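## Task

The liquid handler stopped because it ran out of tips at D2 (200 uL); its panel shows 'OUT OF TIPS D2'. The run record lists what was loaded, not the current state: D1 open 96-well plate B33 with samples, D2 uncovered 200 uL tip rack, D3 open 12-trough reservoir C16, D4 nothing, D5 open 96-well plate R38 with samples. Move the spent rack from D2 into WASTE. Take a full 200 uL rack from SHELF, remove its cover, and set the rack on D2 uncovered, fully seated and lying flat within the locators, with well A1 at the corner engraved 'A1'. The cover of that new rack also goes into WASTE. Never hold labware or a cover in the gripper while passing above a reservoir or an open plate; that is a failure. Every other piece of labware and every other cover on D1 to D5 and on SHELF must finish exactly as it began. To finish, open the gripper so nothing is held and move away (contact with RESUME or its box still counts as away), then press RESUME; the job is over once RESUME is depressed. Pressing RESUME is a failure if D2 is empty, if D2 holds anything other than the full rack, if a cover sits on that rack, or if any item on D1 to D5 is not seated. If something you were required to change is still wrong, pressing RESUME scores worse than leaving it unpressed.

## Robot and tools

Robot: one arm (URDF name big_yam) with six revolute joints (waist, shoulder, elbow, wrist pitch, wrist yaw, wrist roll) and a two-finger parallel gripper driven by a single opening number. There is only one arm, so every pose argument is a single row, never one list per arm.

Frame: the scene frame has its origin on the table surface right beneath the arm base; +z is up, and looking along +x, +y is to the left. Positions are in metres. The arm base may sit slightly tilted. The reported hand position can be somewhat wrong, especially when reaching far, and motions tend to finish a centimetre or more short, usually low. Gripper axes: fingers point along gripper +z and close along gripper y. end_effector_position is the midpoint between the finger pads, roughly 1 cm behind the fingertips.

Row layout (used by execute_actions and move): 8 numbers [x, y, z, qw, qx, qy, qz, opening]. x, y, z is an absolute target position of the pinch point in the scene frame (metres); qw..qz is an absolute target orientation quaternion, w first, same frame. opening is absolute, from -1 (closed) to +1 (fully open, 0.094 m gap). Send the intended quaternion in every row; do not copy the reported one, which may have drifted.

execute_actions(actions): a list of actions; each action is a table of up to 15 rows, one row per control step of 1/30 s; if fewer than 15 rows are given, the last row is repeated to fill 15 steps. An action is rejected if its target lies over 0.6 m from the gripper's position at that action's start along any gripper axis; if the first action is rejected or any action is malformed, nothing runs. Each control step limits the commanded pose to 70 mm and 16 degrees from the measured pose, and after an action the arm goes at most to that limited pose, so far targets need several actions. If position and orientation cannot both be met, position wins. An empty list just returns state and images.

move(target, speed, blocking): target is one 8-number row, an absolute pose as above. The hand follows a straight path there, turning the shorter way. speed is in m/s, 0.002 to 0.5 (default 0.25); rotation is capped at twice that value in rad/s. The path takes 0.5 to 10 s; longer paths are cut off early. Opening is applied when the move begins. The path ignores obstacles; faster contact and aiming further past a surface both press harder. blocking=false returns after 0.5 s while motion continues; check with wait(0), and use wait or stop before issuing new rows or moves. The extra result line 'move:' reports the ending (done, off_target, moving, held, fault) and limits: paced means the command was clipped; held means a check blocked some steps, after which the arm may suddenly go much faster than speed. Distance to target is also given.

wait(seconds): 0 to 10, lets the sim run holding the last command; returns early if a running move finishes. stop(): brakes a running move; fingers continue. zoom_image(camera, region): camera is cam_head_left, cam_head_right or cam_wrist; region [x0, y0, x1, y1] in pixels of that 672x504 image, top-left origin, at most 504x504. read_manual(section) returns only licence texts. finished_scene(scene) ends the given scene number irreversibly and reports success.

Result lines: pose of the gripper; 'Hand target' is the pose the controller currently drives toward; Joint positions and velocities list the six joints (rad, rad/s) then the finger-pad gap (m); grip_measured is the opening on the command scale (may be off by about 1 mm of opening). 'pose unreachable' means the clearance check altered or blocked the command (the base mount counts as arm). Joint torques are total drive output with offsets and noise. FAULT, MOTOR HOT (from 85 C) and OVER-TEMPERATURE FAULT (100 C, arm drops) lines report stops; holding loads heats motors.

Gripping: to hold something, command an opening about 0.03 below grip_measured for a firm grip, less for a lighter one. Force per pad is around 50 to 62 N; parts under about 2 mm thick get less. Moves of only a few mm may not shift the hand.

Labware: ID labels sit on the short end near column 1 and the long side near row H; A1 is at the labelled end, in the corner opposite the labelled side. Tip racks carry the same labels plus size (200 or 1000). Stations: D1 to D5 in a row, D1 on the left seen from the base; SHELF holds labware; WASTE is a loose bin that must stay upright with nothing sticking out over its rim (you may set an item on the rim and let it drop in); RG is a spare nest for regripping; RESUME is a key on its own box, pressed by pushing horizontally straight into the box until it latches.

Avoid: carrying anything over a reservoir or open plate, dropping or knocking items, hard impacts, tipping WASTE, and anything leaving the table (that ends the scene). Loose objects may get brief external nudges; verify seating with the cameras before pressing RESUME.

Each tool is called after "Emit:" by a JSON object that holds its "method" and its "body", one argument or row to a line.

## Session

Emit:
{"method": "execute_actions", "body": {
  "actions": []
}}

Scene clock: 0.00 s.
end_effector_position=(+0.3451, -0.4756, +0.3493) grip_measured=+1.000 end_effector_quat_wxyz=(+0.533, +0.569, +0.583, +0.229)
Joint positions: [-1.548  0.625  0.675  0.633 -1.007  1.389  0.094]
Joint velocities: [-0.005 -0.005  0.012 -0.012 -0.007 -0.037  0.   ]
Joint torques (N m, as the arm reports them, + toward a larger angle): no reading
Motor temperatures (°C, as the motors report them): [27 25 28 24 26 26]
Hand target: +0.349, -0.480, +0.355; +0.537, +0.564, +0.585, +0.228

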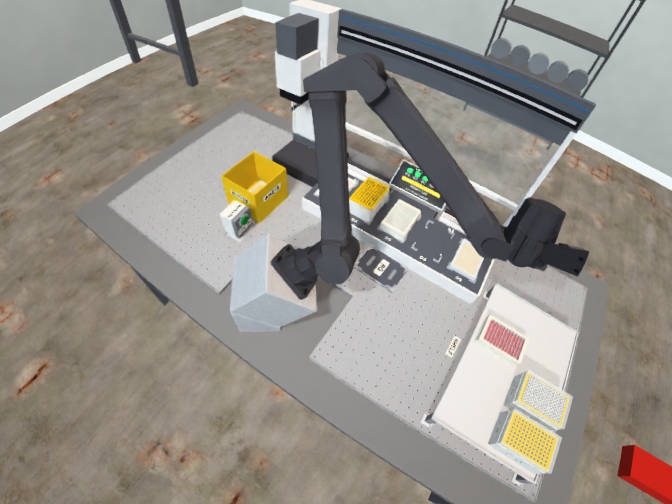

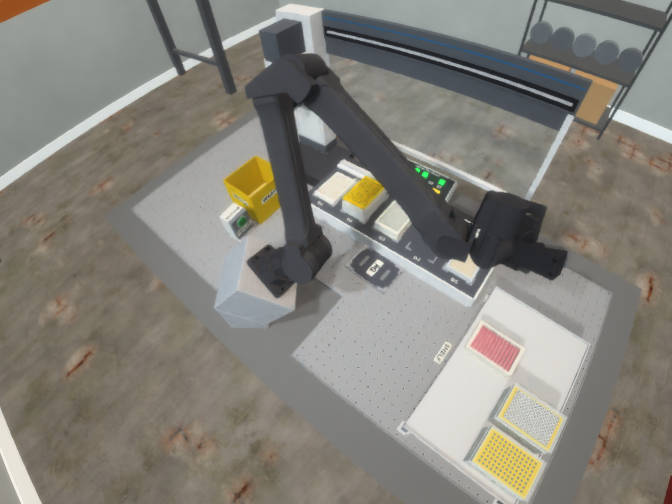

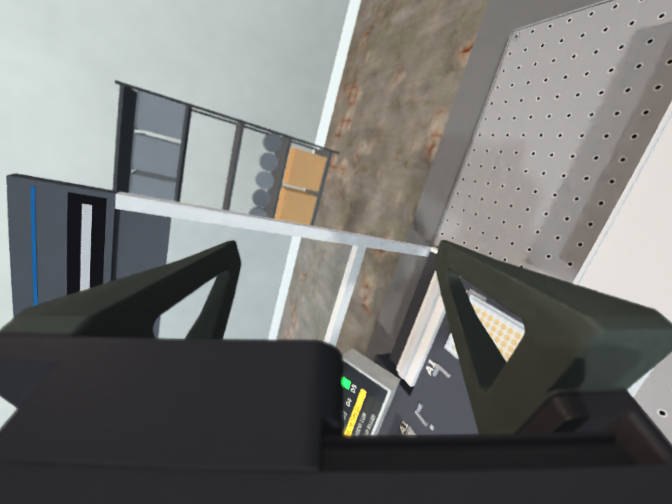

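Emit:
{"method": "zoom_image", "body": {
  "camera": "cam_head_left",
  "region": [410, 270, 620, 500]
}}

Emit:
{"method": "zoom_image", "body": {
  "camera": "cam_head_left",
  "region": [290, 150, 510, 310]
}}

Emit:
{"method": "zoom_image", "body": {
  "camera": "cam_head_right",
  "region": [200, 140, 440, 320]
}}

Emit:
{"method": "zoom_image", "body": {
  "camera": "cam_head_right",
  "region": [400, 300, 620, 504]
}}

Region (410, 270, 620, 500) of cam_head_left's 672x504 image, scaled by 2.191, with more detail than that image has; it fills the left 460 columns of this view, and the rest is white.

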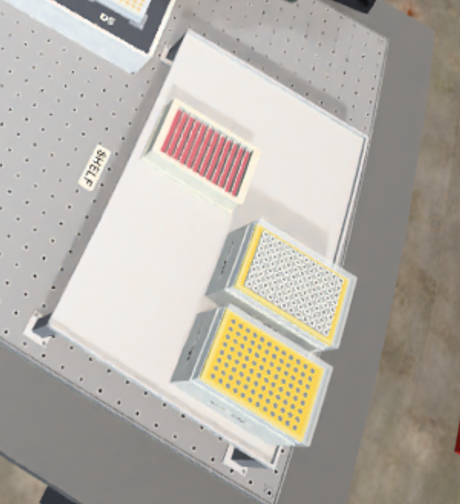

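Region (290, 150, 510, 310) of cam_head_left's 672x504 image, scaled by 2.291, with more detail than that image has; it fills the top 367 rows of this view, and the rest is white.

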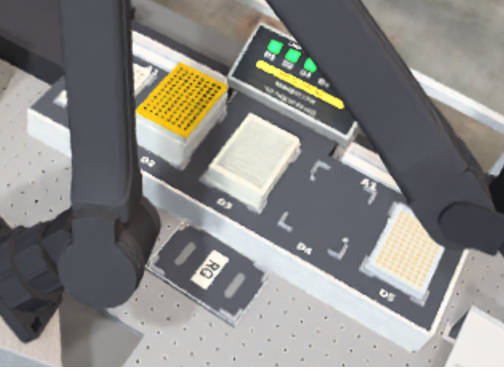

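Region (200, 140, 440, 320) of cam_head_right's 672x504 image, scaled by 2.100, with more detail than that image has; it fills the top 378 rows of this view, and the rest is white.

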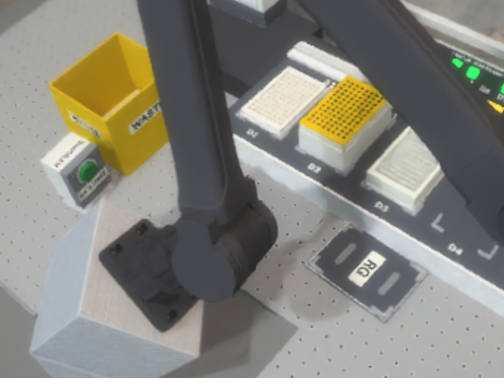

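Region (400, 300, 620, 504) of cam_head_right's 672x504 image, scaled by 2.291, with more detail than that image has; it fills the top 467 rows of this view, and the rest is white.

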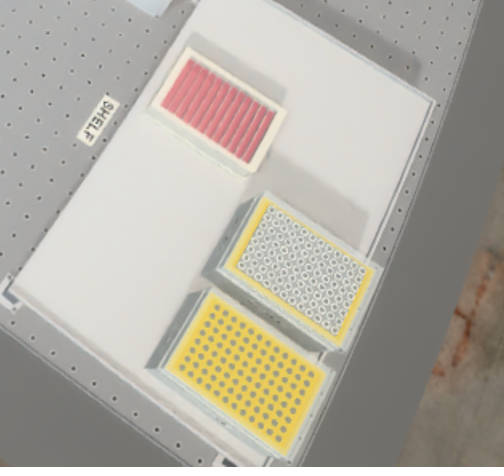

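Emit:
{"method": "move", "body": {
  "target": [0.42,-0.01,0.30,0,0,1,0,1],
  "speed": 0.3
}}

Scene clock: 25.13 s.
end_effector_position=(+0.4096, -0.0059, +0.2856) grip_measured=+1.000 end_effector_quat_wxyz=(-0.019, -0.018, +0.999, -0.028)
Joint positions: [ 0.634  1.24   1.071 -1.532  0.794  0.747  0.094]
Joint velocities: [ 0.005 -0.024  0.027 -0.007  0.007  0.007  0.   ]
Joint torques (N m, as the arm reports them, + toward a larger angle): [ 7.09 -4.66  9.7  -0.37  0.07  0.14]
Motor temperatures (°C, as the motors report them): [27 25 31 24 26 26]
Hand target: +0.423, -0.007, +0.299; -0.008, +0.001, +1.000, -0.017
Off the commanded pose: 0.018 m, 4 deg.
move: off_target
camera_calibration (this result's frames):
cam_wrist: T_world_to_cam=[[0.0368198, -0.998006, 0.051259, -0.0329992], [-0.785564, 0.0027991, 0.618775, 0.154304], [-0.617685, -0.0630504, -0.783894, 0.603224], [0, 0, 0, 1]] pos_world=[0.495033, 0.00466817, 0.379076]

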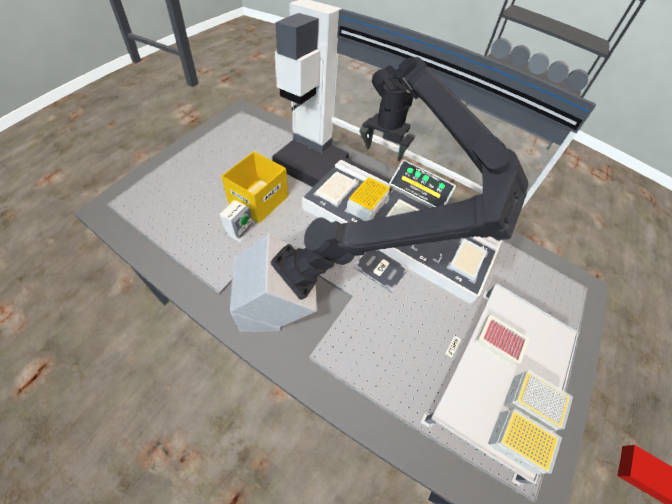

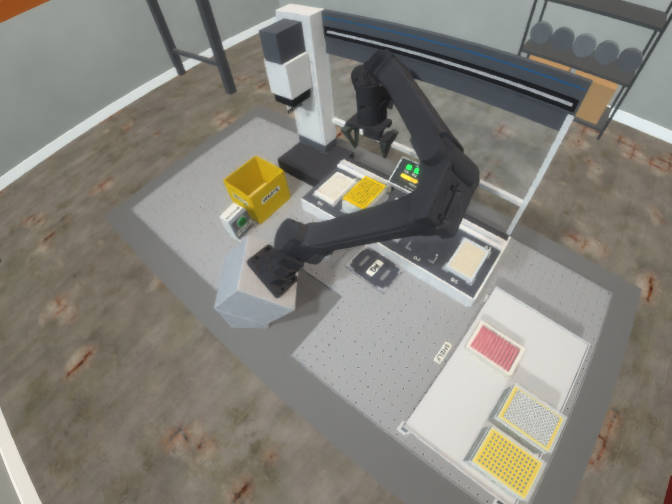

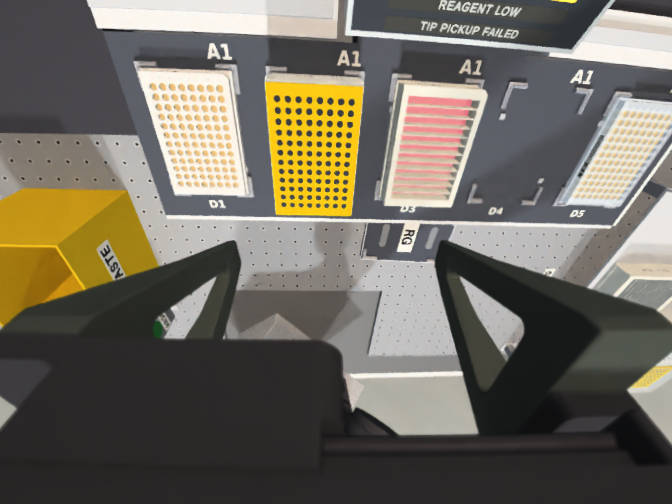

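Emit:
{"method": "move", "body": {
  "target": [0.41,0.008,0.165,0.015,0.012,1,0.015,1]
}}

Scene clock: 40.17 s.
end_effector_position=(+0.4122, +0.0086, +0.1700) grip_measured=+1.000 end_effector_quat_wxyz=(+0.018, +0.016, +1.000, +0.020)
Joint positions: [ 0.395  1.224  0.819 -0.904  0.736  0.374  0.094]
Joint velocities: [ 0.015 -0.015  0.012  0.007 -0.037  0.022  0.   ]
Joint torques (N m, as the arm reports them, + toward a larger angle): [ 5.24 -6.76  4.89  0.57 -0.05 -0.17]
Motor temperatures (°C, as the motors report them): [27 25 31 24 26 26]
Hand target: +0.408, +0.007, +0.165; +0.015, +0.012, +1.000, +0.018
Off the commanded pose: 0.005 m, 1 deg.
move: done
camera_calibration (this result's frames):
cam_wrist: T_world_to_cam=[[-0.0317974, -0.998544, -0.0435807, 0.0316841], [-0.829889, 0.00207655, 0.557925, 0.256446], [-0.557022, 0.0539078, -0.828746, 0.496726], [0, 0, 0, 1]] pos_world=[0.490517, 0.00432807, 0.269963]

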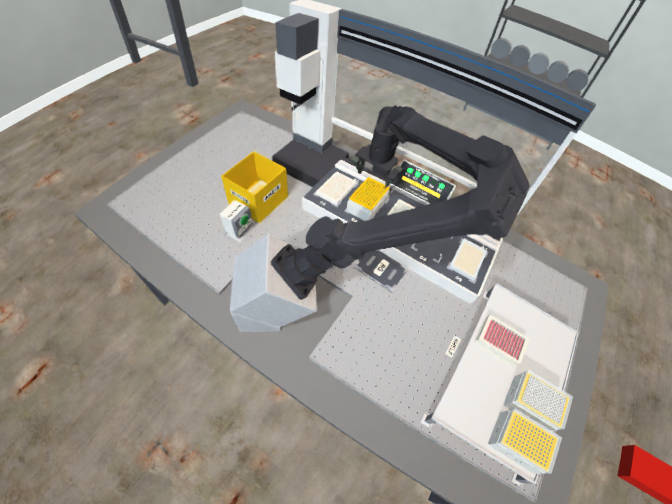

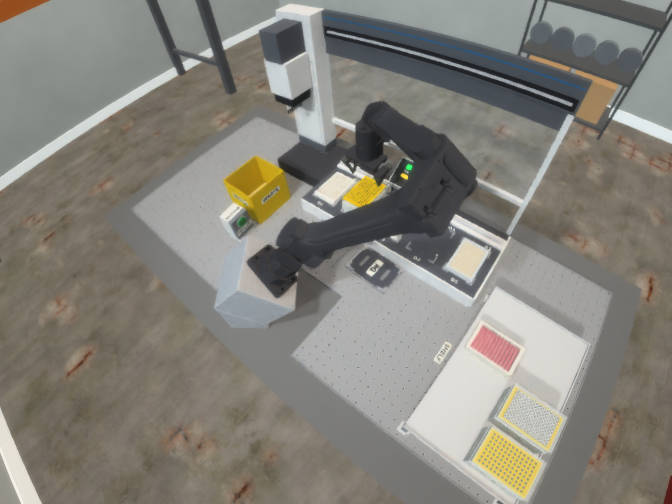

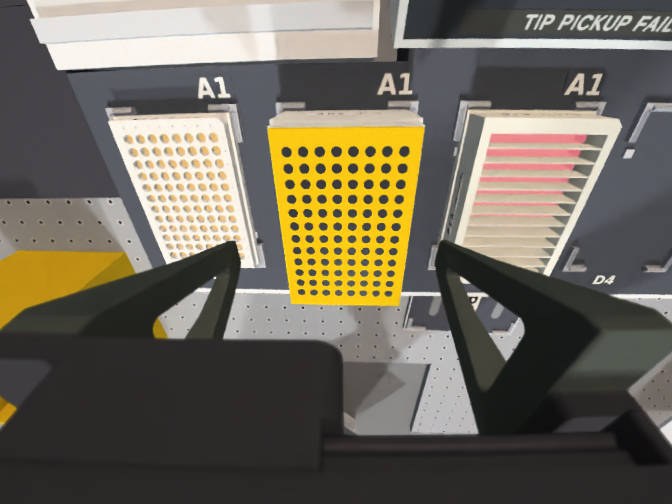

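Emit:
{"method": "move", "body": {
  "target": [0.401,0.008,0.13,0,0,1,0,1],
  "speed": 0.1
}}

Scene clock: 45.73 s.
end_effector_position=(+0.4065, +0.0084, +0.1405) grip_measured=+1.000 end_effector_quat_wxyz=(+0.010, +0.009, +1.000, +0.007)
Joint positions: [ 0.345  1.267  0.783 -0.815  0.742  0.315  0.094]
Joint velocities: [-0.015 -0.015  0.002 -0.002 -0.037  0.007  0.   ]
Joint torques (N m, as the arm reports them, + toward a larger angle): [ 5.01 -6.07  4.5   0.55  0.24 -0.16]
Motor temperatures (°C, as the motors report them): [27 25 30 24 26 26]
Hand target: +0.400, +0.007, +0.131; +0.000, +0.000, +1.000, +0.000
Off the commanded pose: 0.012 m, 2 deg.
move: off_target
camera_calibration (this result's frames):
cam_wrist: T_world_to_cam=[[-0.0172094, -0.999703, -0.0172809, 0.0204232], [-0.820643, 0.00424927, 0.571425, 0.262501], [-0.571182, 0.0240153, -0.820472, 0.474037], [0, 0, 0, 1]] pos_world=[0.486532, 0.00791753, 0.239287]

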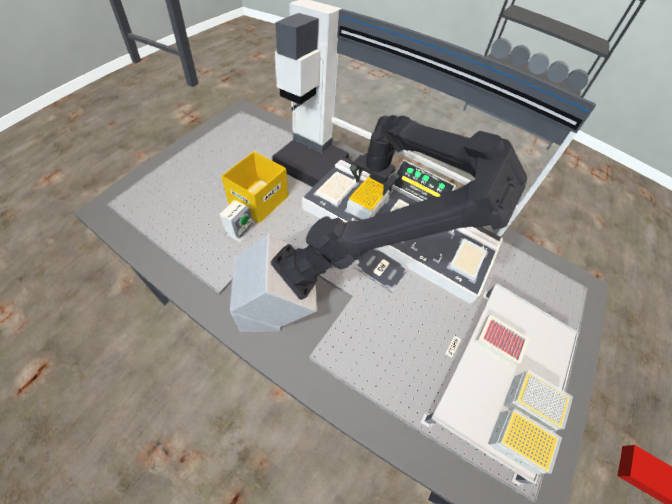

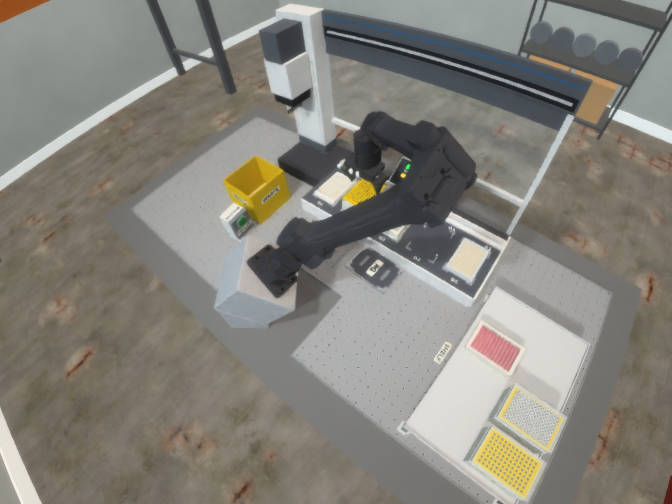

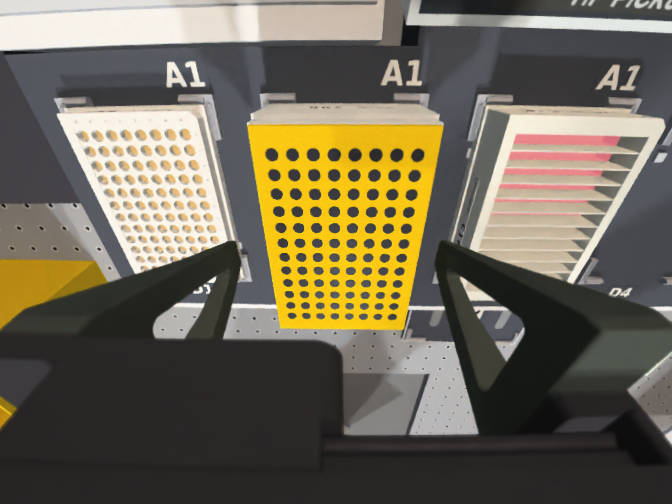

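Emit:
{"method": "move", "body": {
  "target": [0.397,0.005,0.088,-0.008,-0.005,1,-0.004,1],
  "speed": 0.06
}}

Scene clock: 49.33 s.
end_effector_position=(+0.4051, +0.0044, +0.1003) grip_measured=+1.000 end_effector_quat_wxyz=(+0.006, +0.006, +1.000, +0.001)
Joint positions: [ 0.26   1.322  0.746 -0.663  0.726  0.209  0.094]
Joint velocities: [ 0.005  0.005 -0.007  0.002  0.022 -0.037  0.   ]
Joint torques (N m, as the arm reports them, + toward a larger angle): [ 4.98 -6.5   3.78  0.48 -0.04 -0.19]
Motor temperatures (°C, as the motors report them): [27 25 30 24 26 26]
Hand target: +0.395, +0.004, +0.089; -0.008, -0.004, +1.000, -0.003
Off the commanded pose: 0.015 m, 2 deg.
move: off_target
camera_calibration (this result's frames):
cam_wrist: T_world_to_cam=[[-0.0111547, -0.999923, -0.00535359, 0.0119831], [-0.815843, 0.00600525, 0.578242, 0.281728], [-0.578165, 0.0108178, -0.815848, 0.442792], [0, 0, 0, 1]] pos_world=[0.485986, 0.00550031, 0.198408]

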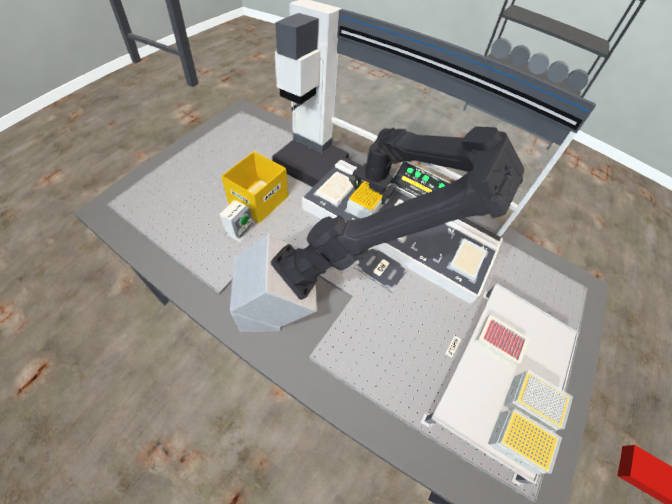

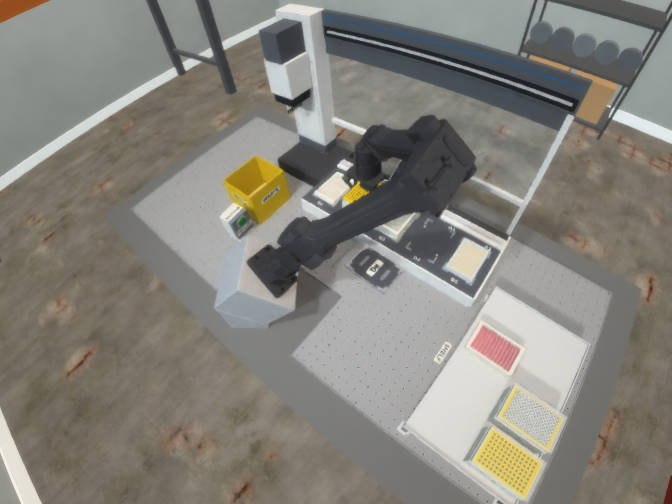

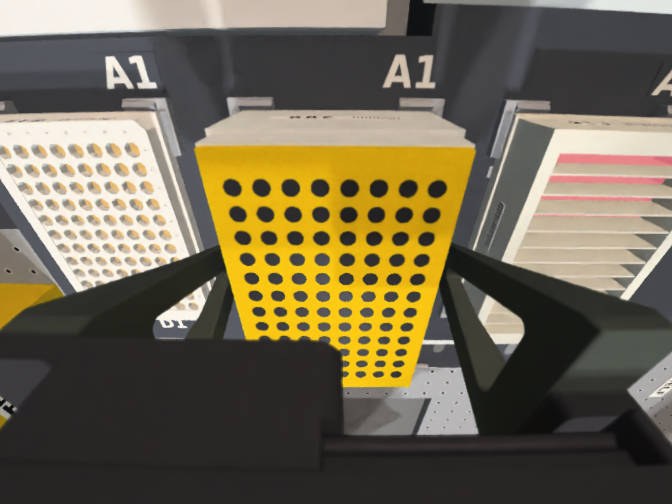

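Emit:
{"method": "move", "body": {
  "target": [0.397,0.005,0.088,-0.008,-0.005,1,-0.004,0.66]
}}

Emit:
{"method": "move", "body": {
  "target": [0.403,0.005,0.15,0,0,1,0,0.66],
  "speed": 0.08
}}

Emit:
{"method": "move", "body": {
  "target": [0.24,0.008,0.16,0,0,1,0,0.66],
  "speed": 0.12
}}

Scene clock: 62.07 s.
end_effector_position=(+0.4049, +0.0051, +0.1002) grip_measured=+0.788 end_effector_quat_wxyz=(+0.006, +0.004, +1.000, +0.002)
Joint positions: [ 0.261  1.323  0.746 -0.663  0.723  0.207  0.084]
Joint velocities: [-0.005 -0.015 -0.012 -0.007  0.051 -0.037 -0.001]
Joint torques (N m, as the arm reports them, + toward a larger angle): [ 5.26 -6.05  3.99  0.44  0.18 -0.16]
Motor temperatures (°C, as the motors report them): [27 25 29 24 26 26]
Hand target: +0.396, +0.005, +0.089; -0.008, -0.005, +1.000, -0.004
Off the commanded pose: 0.015 m, 2 deg.
move: off_target
camera_calibration (this result's frames):
cam_wrist: T_world_to_cam=[[-0.00768142, -0.999939, -0.00797939, 0.011557], [-0.815356, 0.00164346, 0.578958, 0.281371], [-0.578909, 0.0109533, -0.815318, 0.442828], [0, 0, 0, 1]] pos_world=[0.485863, 0.00624345, 0.198236]

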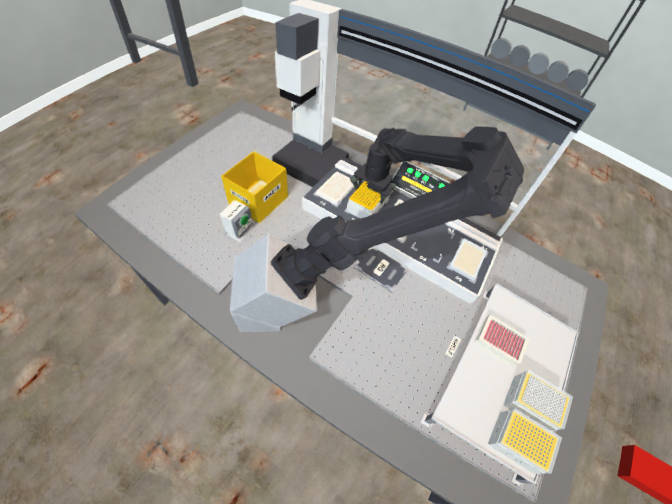

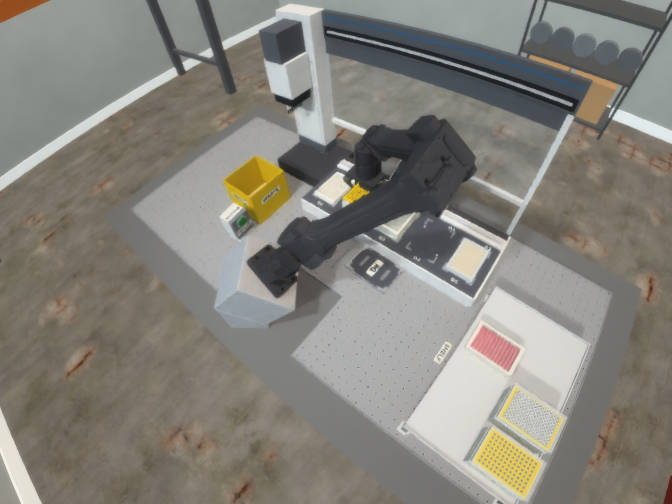

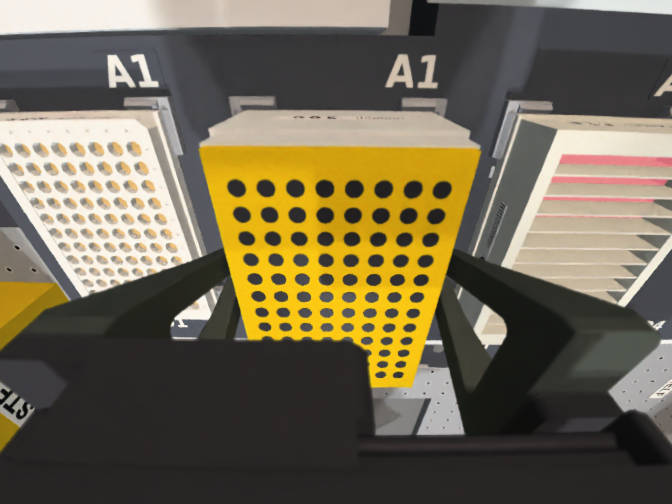

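Scene clock: 63.13 s.
end_effector_position=(+0.3845, +0.0068, +0.1371) grip_measured=+0.788 end_effector_quat_wxyz=(-0.017, -0.018, +1.000, -0.006)
Joint positions: [ 0.353  1.272  0.763 -0.879  0.751  0.327  0.084]
Joint velocities: [-0.005  0.005  0.017  0.002 -0.081  0.051  0.   ]
Joint torques (N m, as the arm reports them, + toward a larger angle): [ 6.72 -7.82  8.01 -0.37  0.25  0.12]
Motor temperatures (°C, as the motors report them): [27 25 29 24 26 26]
Hand target: +0.403, +0.005, +0.150; -0.000, -0.000, +1.000, -0.001
Off the commanded pose: 0.023 m, 3 deg.
move: off_target
camera_calibration (this result's frames):
cam_wrist: T_world_to_cam=[[0.0368978, -0.999285, 0.00829683, -0.00594991], [-0.787708, -0.0239745, 0.615582, 0.227864], [-0.614942, -0.0292491, -0.788029, 0.471444], [0, 0, 0, 1]] pos_world=[0.46962, 0.0133066, 0.231292]

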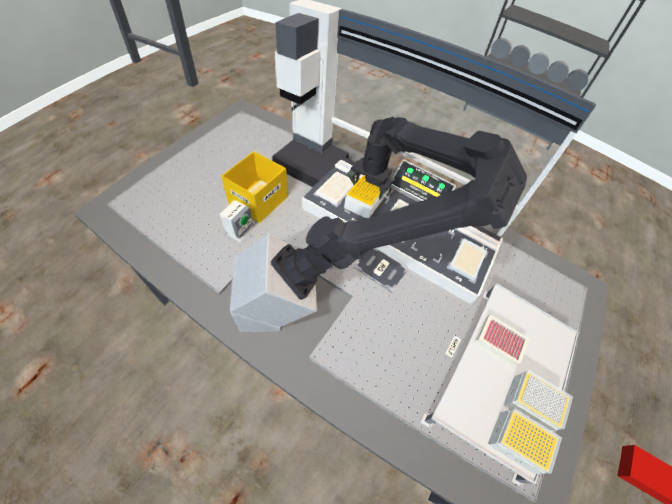

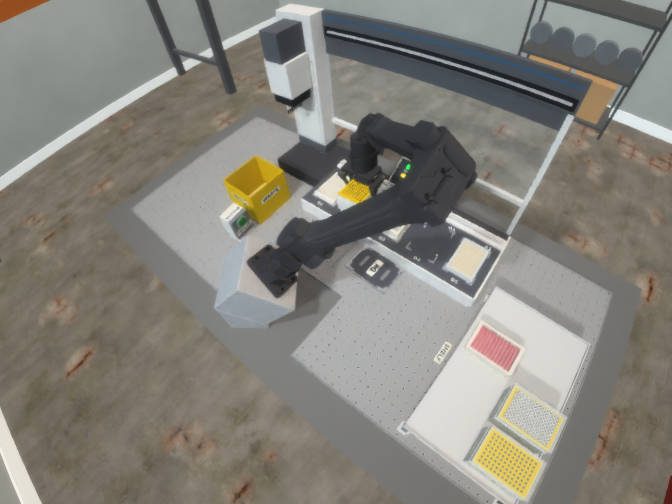

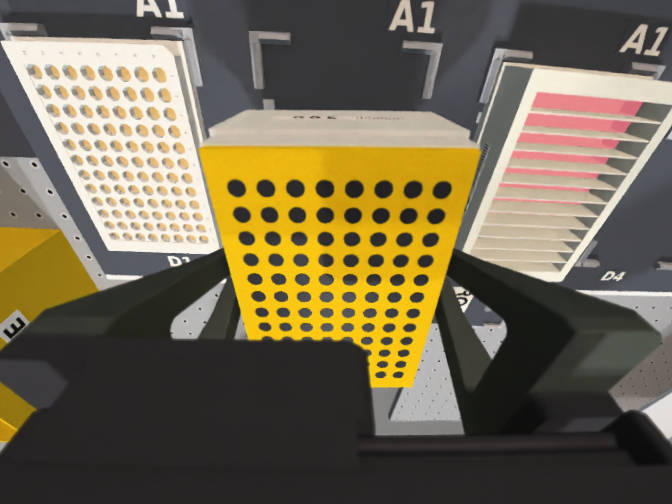

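Scene clock: 64.93 s.
end_effector_position=(+0.2446, +0.0081, +0.1619) grip_measured=+0.788 end_effector_quat_wxyz=(-0.001, -0.001, +1.000, -0.001)
Joint positions: [ 0.614  1.007  0.443 -1.028  0.779  0.691  0.084]
Joint velocities: [-0.005  0.005 -0.002 -0.002 -0.051  0.007  0.   ]
Joint torques (N m, as the arm reports them, + toward a larger angle): [ 3.8  -1.4   5.26 -0.29  0.27  0.13]
Motor temperatures (°C, as the motors report them): [27 25 29 24 26 26]
Hand target: +0.240, +0.007, +0.162; -0.000, -0.000, +1.000, -0.002
Off the commanded pose: 0.005 m, 0 deg.
move: done
camera_calibration (this result's frames):
cam_wrist: T_world_to_cam=[[0.00193838, -0.999998, -0.00102469, 0.0103835], [-0.807484, -0.00216966, 0.589885, 0.111296], [-0.589886, -0.000315997, -0.807487, 0.401762], [0, 0, 0, 1]] pos_world=[0.326843, 0.0107519, 0.258777]

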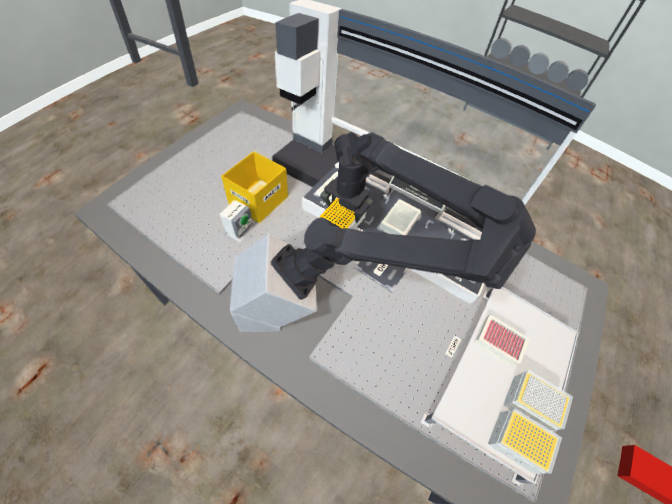

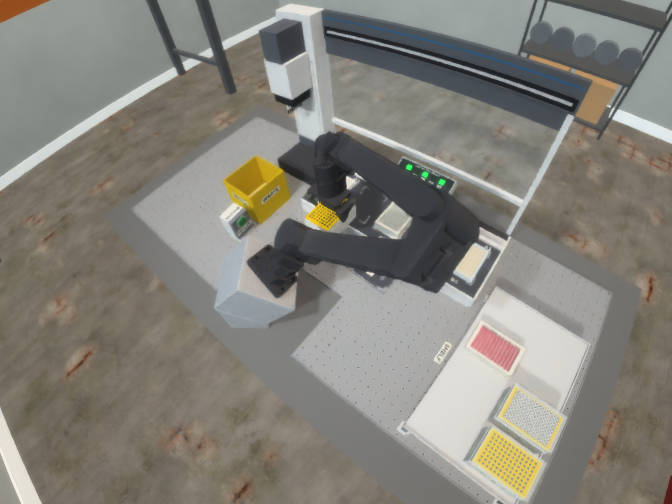

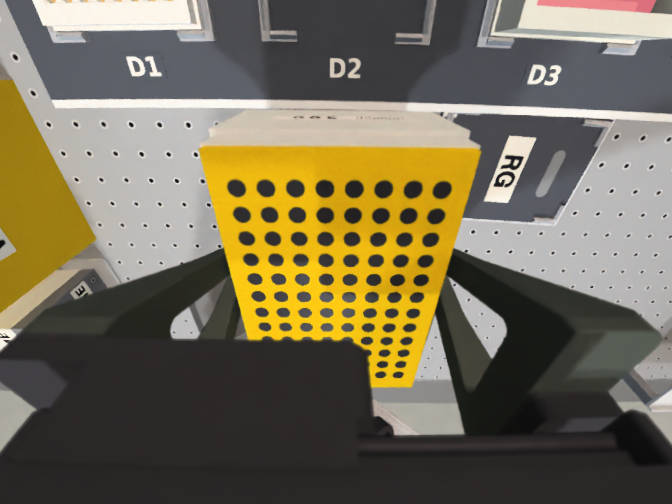

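Emit:
{"method": "move", "body": {
  "target": [0.24,0.2,0.21,0,0,1,0,0.72],
  "speed": 0.18
}}

Emit:
{"method": "move", "body": {
  "target": [0.255,0.36,0.215,0,0,1,0,0.72],
  "speed": 0.18
}}

Scene clock: 71.00 s.
end_effector_position=(+0.2319, +0.1852, +0.1977) grip_measured=+0.788 end_effector_quat_wxyz=(-0.003, -0.013, +1.000, -0.014)
Joint positions: [ 1.02   1.674  0.754 -1.072  0.699  1.227  0.084]
Joint velocities: [-0.005  0.005 -0.012 -0.002 -0.037  0.022 -0.   ]
Joint torques (N m, as the arm reports them, + toward a larger angle): [ 8.02 -4.53  9.16 -0.39  0.1   0.12]
Motor temperatures (°C, as the motors report them): [27 25 29 24 26 26]
Hand target: +0.242, +0.197, +0.207; +0.001, +0.000, +1.000, -0.004
Off the commanded pose: 0.021 m, 2 deg.
move: off_target
camera_calibration (this result's frames):
cam_wrist: T_world_to_cam=[[0.0261733, -0.999363, 0.0242448, 0.176748], [-0.805419, -0.00671563, 0.592668, 0.0801661], [-0.592127, -0.0350393, -0.805082, 0.429698], [0, 0, 0, 1]] pos_world=[0.314377, 0.192231, 0.294146]

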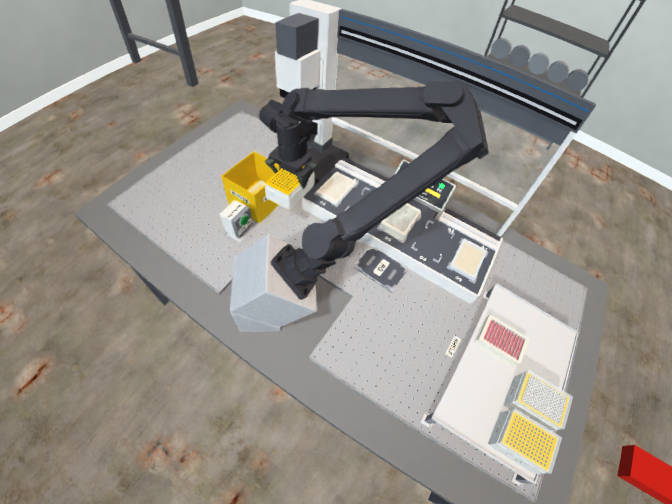

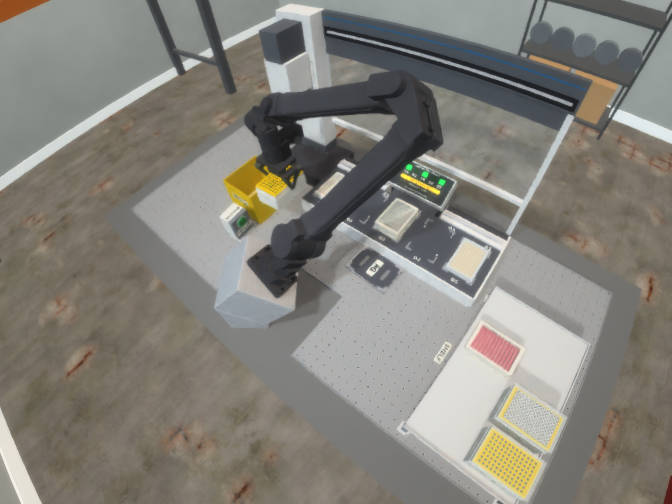

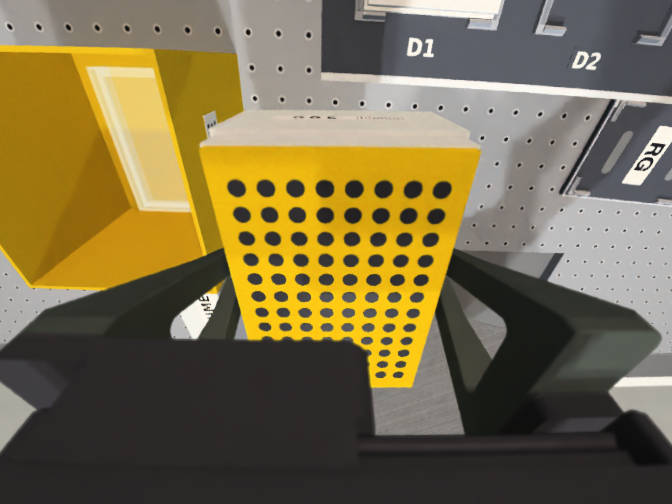

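Scene clock: 72.33 s.
end_effector_position=(+0.2508, +0.3450, +0.2029) grip_measured=+0.788 end_effector_quat_wxyz=(-0.003, -0.010, +1.000, -0.009)
Joint positions: [ 1.085  2.095  1.171 -1.105  0.668  1.303  0.084]
Joint velocities: [-0.024  0.005  0.012 -0.012  0.066 -0.022  0.001]
Joint torques (N m, as the arm reports them, + toward a larger angle): [ 11.81 -10.17   9.66  -0.41   0.05   0.11]
Motor temperatures (°C, as the motors report them): [27 25 30 24 26 26]
Hand target: +0.256, +0.359, +0.212; +0.000, -0.000, +1.000, -0.000
Off the commanded pose: 0.020 m, 2 deg.
move: off_target
camera_calibration (this result's frames):
cam_wrist: T_world_to_cam=[[0.0191942, -0.999702, 0.0150537, 0.339644], [-0.805149, -0.00652871, 0.593037, 0.093093], [-0.592762, -0.0235034, -0.805035, 0.446852], [0, 0, 0, 1]] pos_world=[0.333311, 0.350654, 0.299411]

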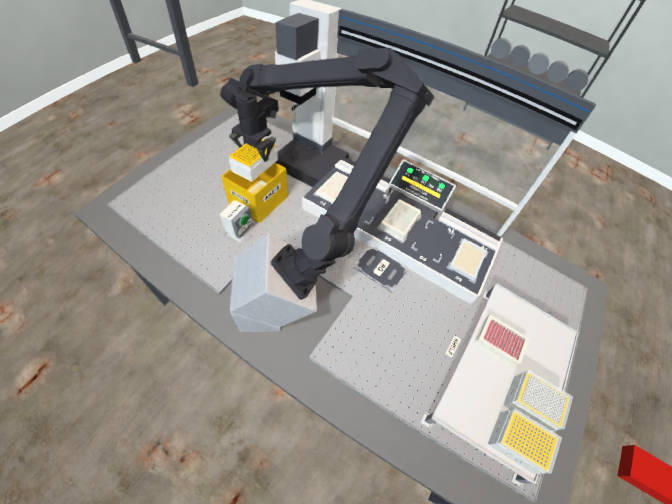

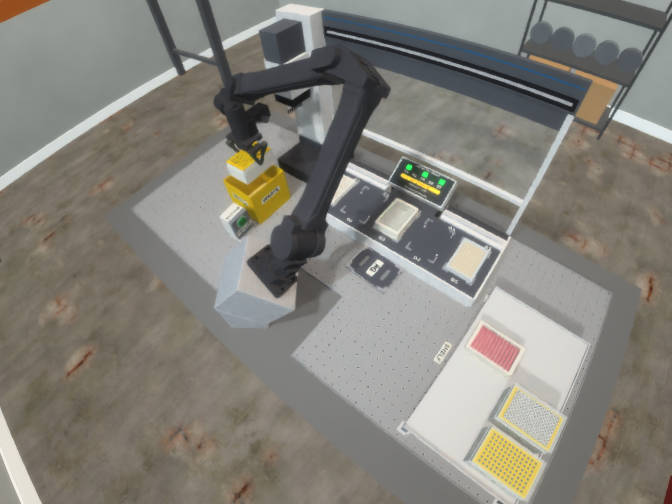

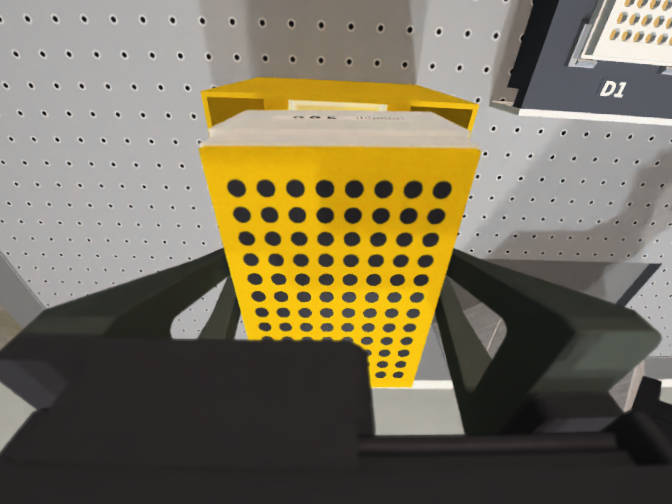

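Emit:
{"method": "move", "body": {
  "target": [0.238,0.35,0.19,0,0,1,0,0.72],
  "speed": 0.1
}}

Emit:
{"method": "move", "body": {
  "target": [0.238,0.343,0.155,0,0,1,0,0.72],
  "speed": 0.06
}}

Scene clock: 79.07 s.
end_effector_position=(+0.2474, +0.3502, +0.1971) grip_measured=+0.788 end_effector_quat_wxyz=(+0.001, +0.003, +1.000, +0.005)
Joint positions: [ 1.085  2.095  1.149 -1.044  0.668  1.305  0.084]
Joint velocities: [-0.005 -0.005 -0.002 -0.007 -0.037  0.037 -0.   ]
Joint torques (N m, as the arm reports them, + toward a larger angle): [11.34 -9.79  5.61  0.45  0.11  0.07]
Motor temperatures (°C, as the motors report them): [28 26 30 24 26 26]
Hand target: +0.238, +0.349, +0.190; -0.000, -0.000, +1.000, -0.000
Off the commanded pose: 0.012 m, 1 deg.
move: off_target
camera_calibration (this result's frames):
cam_wrist: T_world_to_cam=[[-0.00685293, -0.999874, -0.0143497, 0.357226], [-0.809975, -0.00286513, 0.586457, 0.0950614], [-0.586424, 0.0156418, -0.809853, 0.425915], [0, 0, 0, 1]] pos_world=[0.329212, 0.350791, 0.294305]

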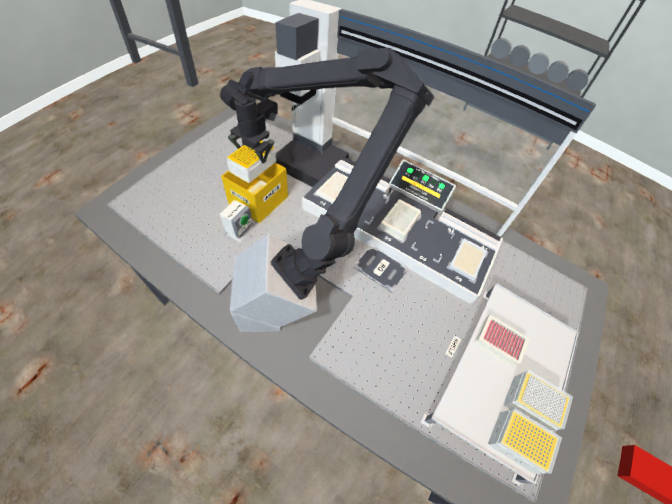

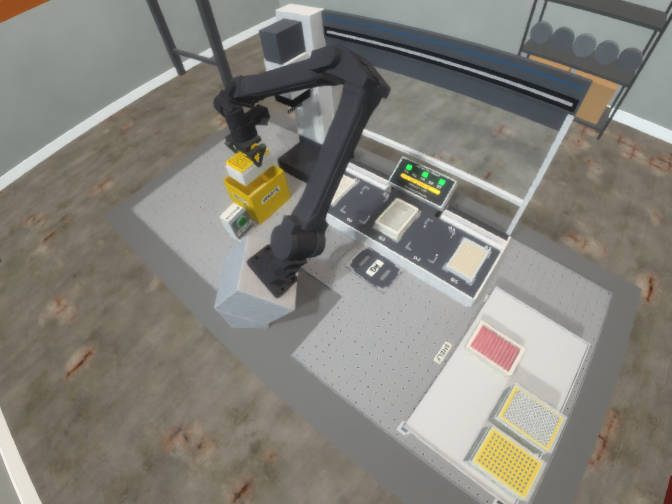

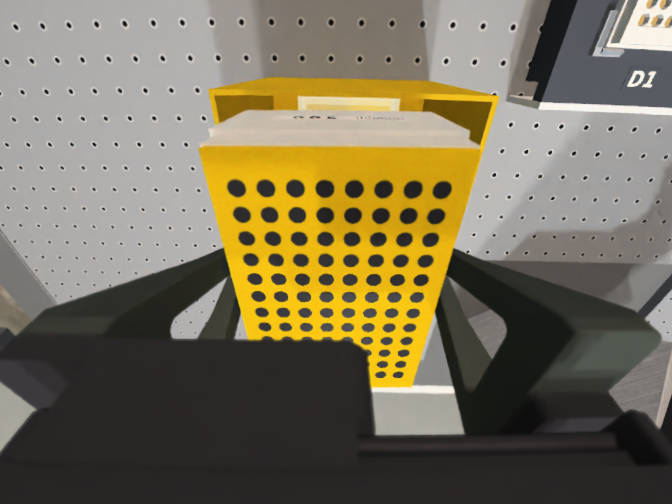

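Scene clock: 80.17 s.
end_effector_position=(+0.2420, +0.3476, +0.1721) grip_measured=+0.788 end_effector_quat_wxyz=(+0.007, +0.008, +1.000, +0.014)
Joint positions: [ 1.06   2.104  1.089 -0.932  0.684  1.269  0.084]
Joint velocities: [-0.005  0.005  0.007  0.007  0.022 -0.022 -0.   ]
Joint torques (N m, as the arm reports them, + toward a larger angle): [ 9.35 -9.56  5.22  0.41  0.31 -0.17]
Motor temperatures (°C, as the motors report them): [28 26 30 24 26 26]
Hand target: +0.237, +0.342, +0.156; -0.000, -0.000, +1.000, +0.000
Off the commanded pose: 0.018 m, 2 deg.
move: off_target
camera_calibration (this result's frames):
cam_wrist: T_world_to_cam=[[-0.0163378, -0.99935, -0.0321323, 0.359438], [-0.816689, -0.00520258, 0.577055, 0.109395], [-0.576847, 0.0356699, -0.816073, 0.394433], [0, 0, 0, 1]] pos_world=[0.322741, 0.345704, 0.270309]

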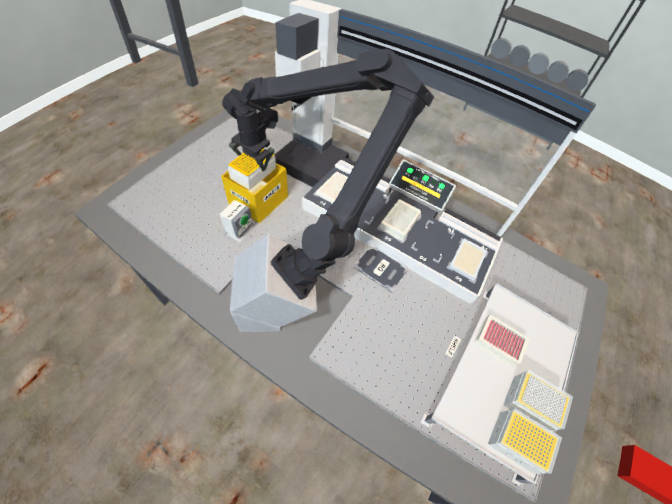

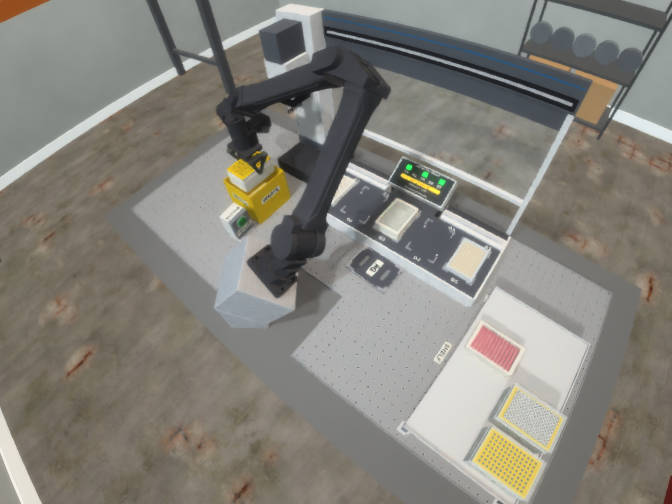

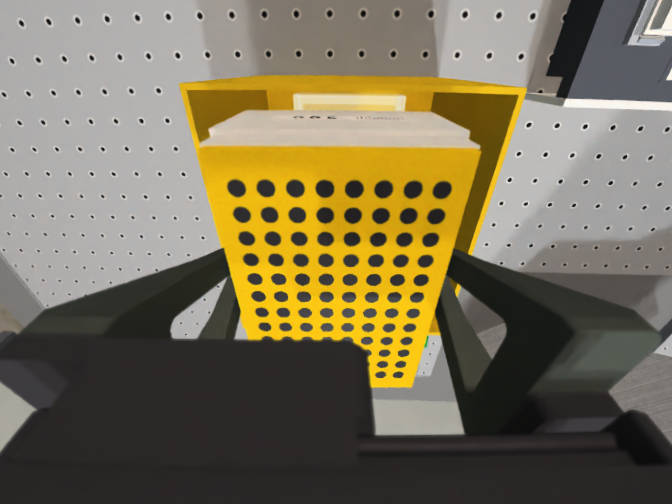

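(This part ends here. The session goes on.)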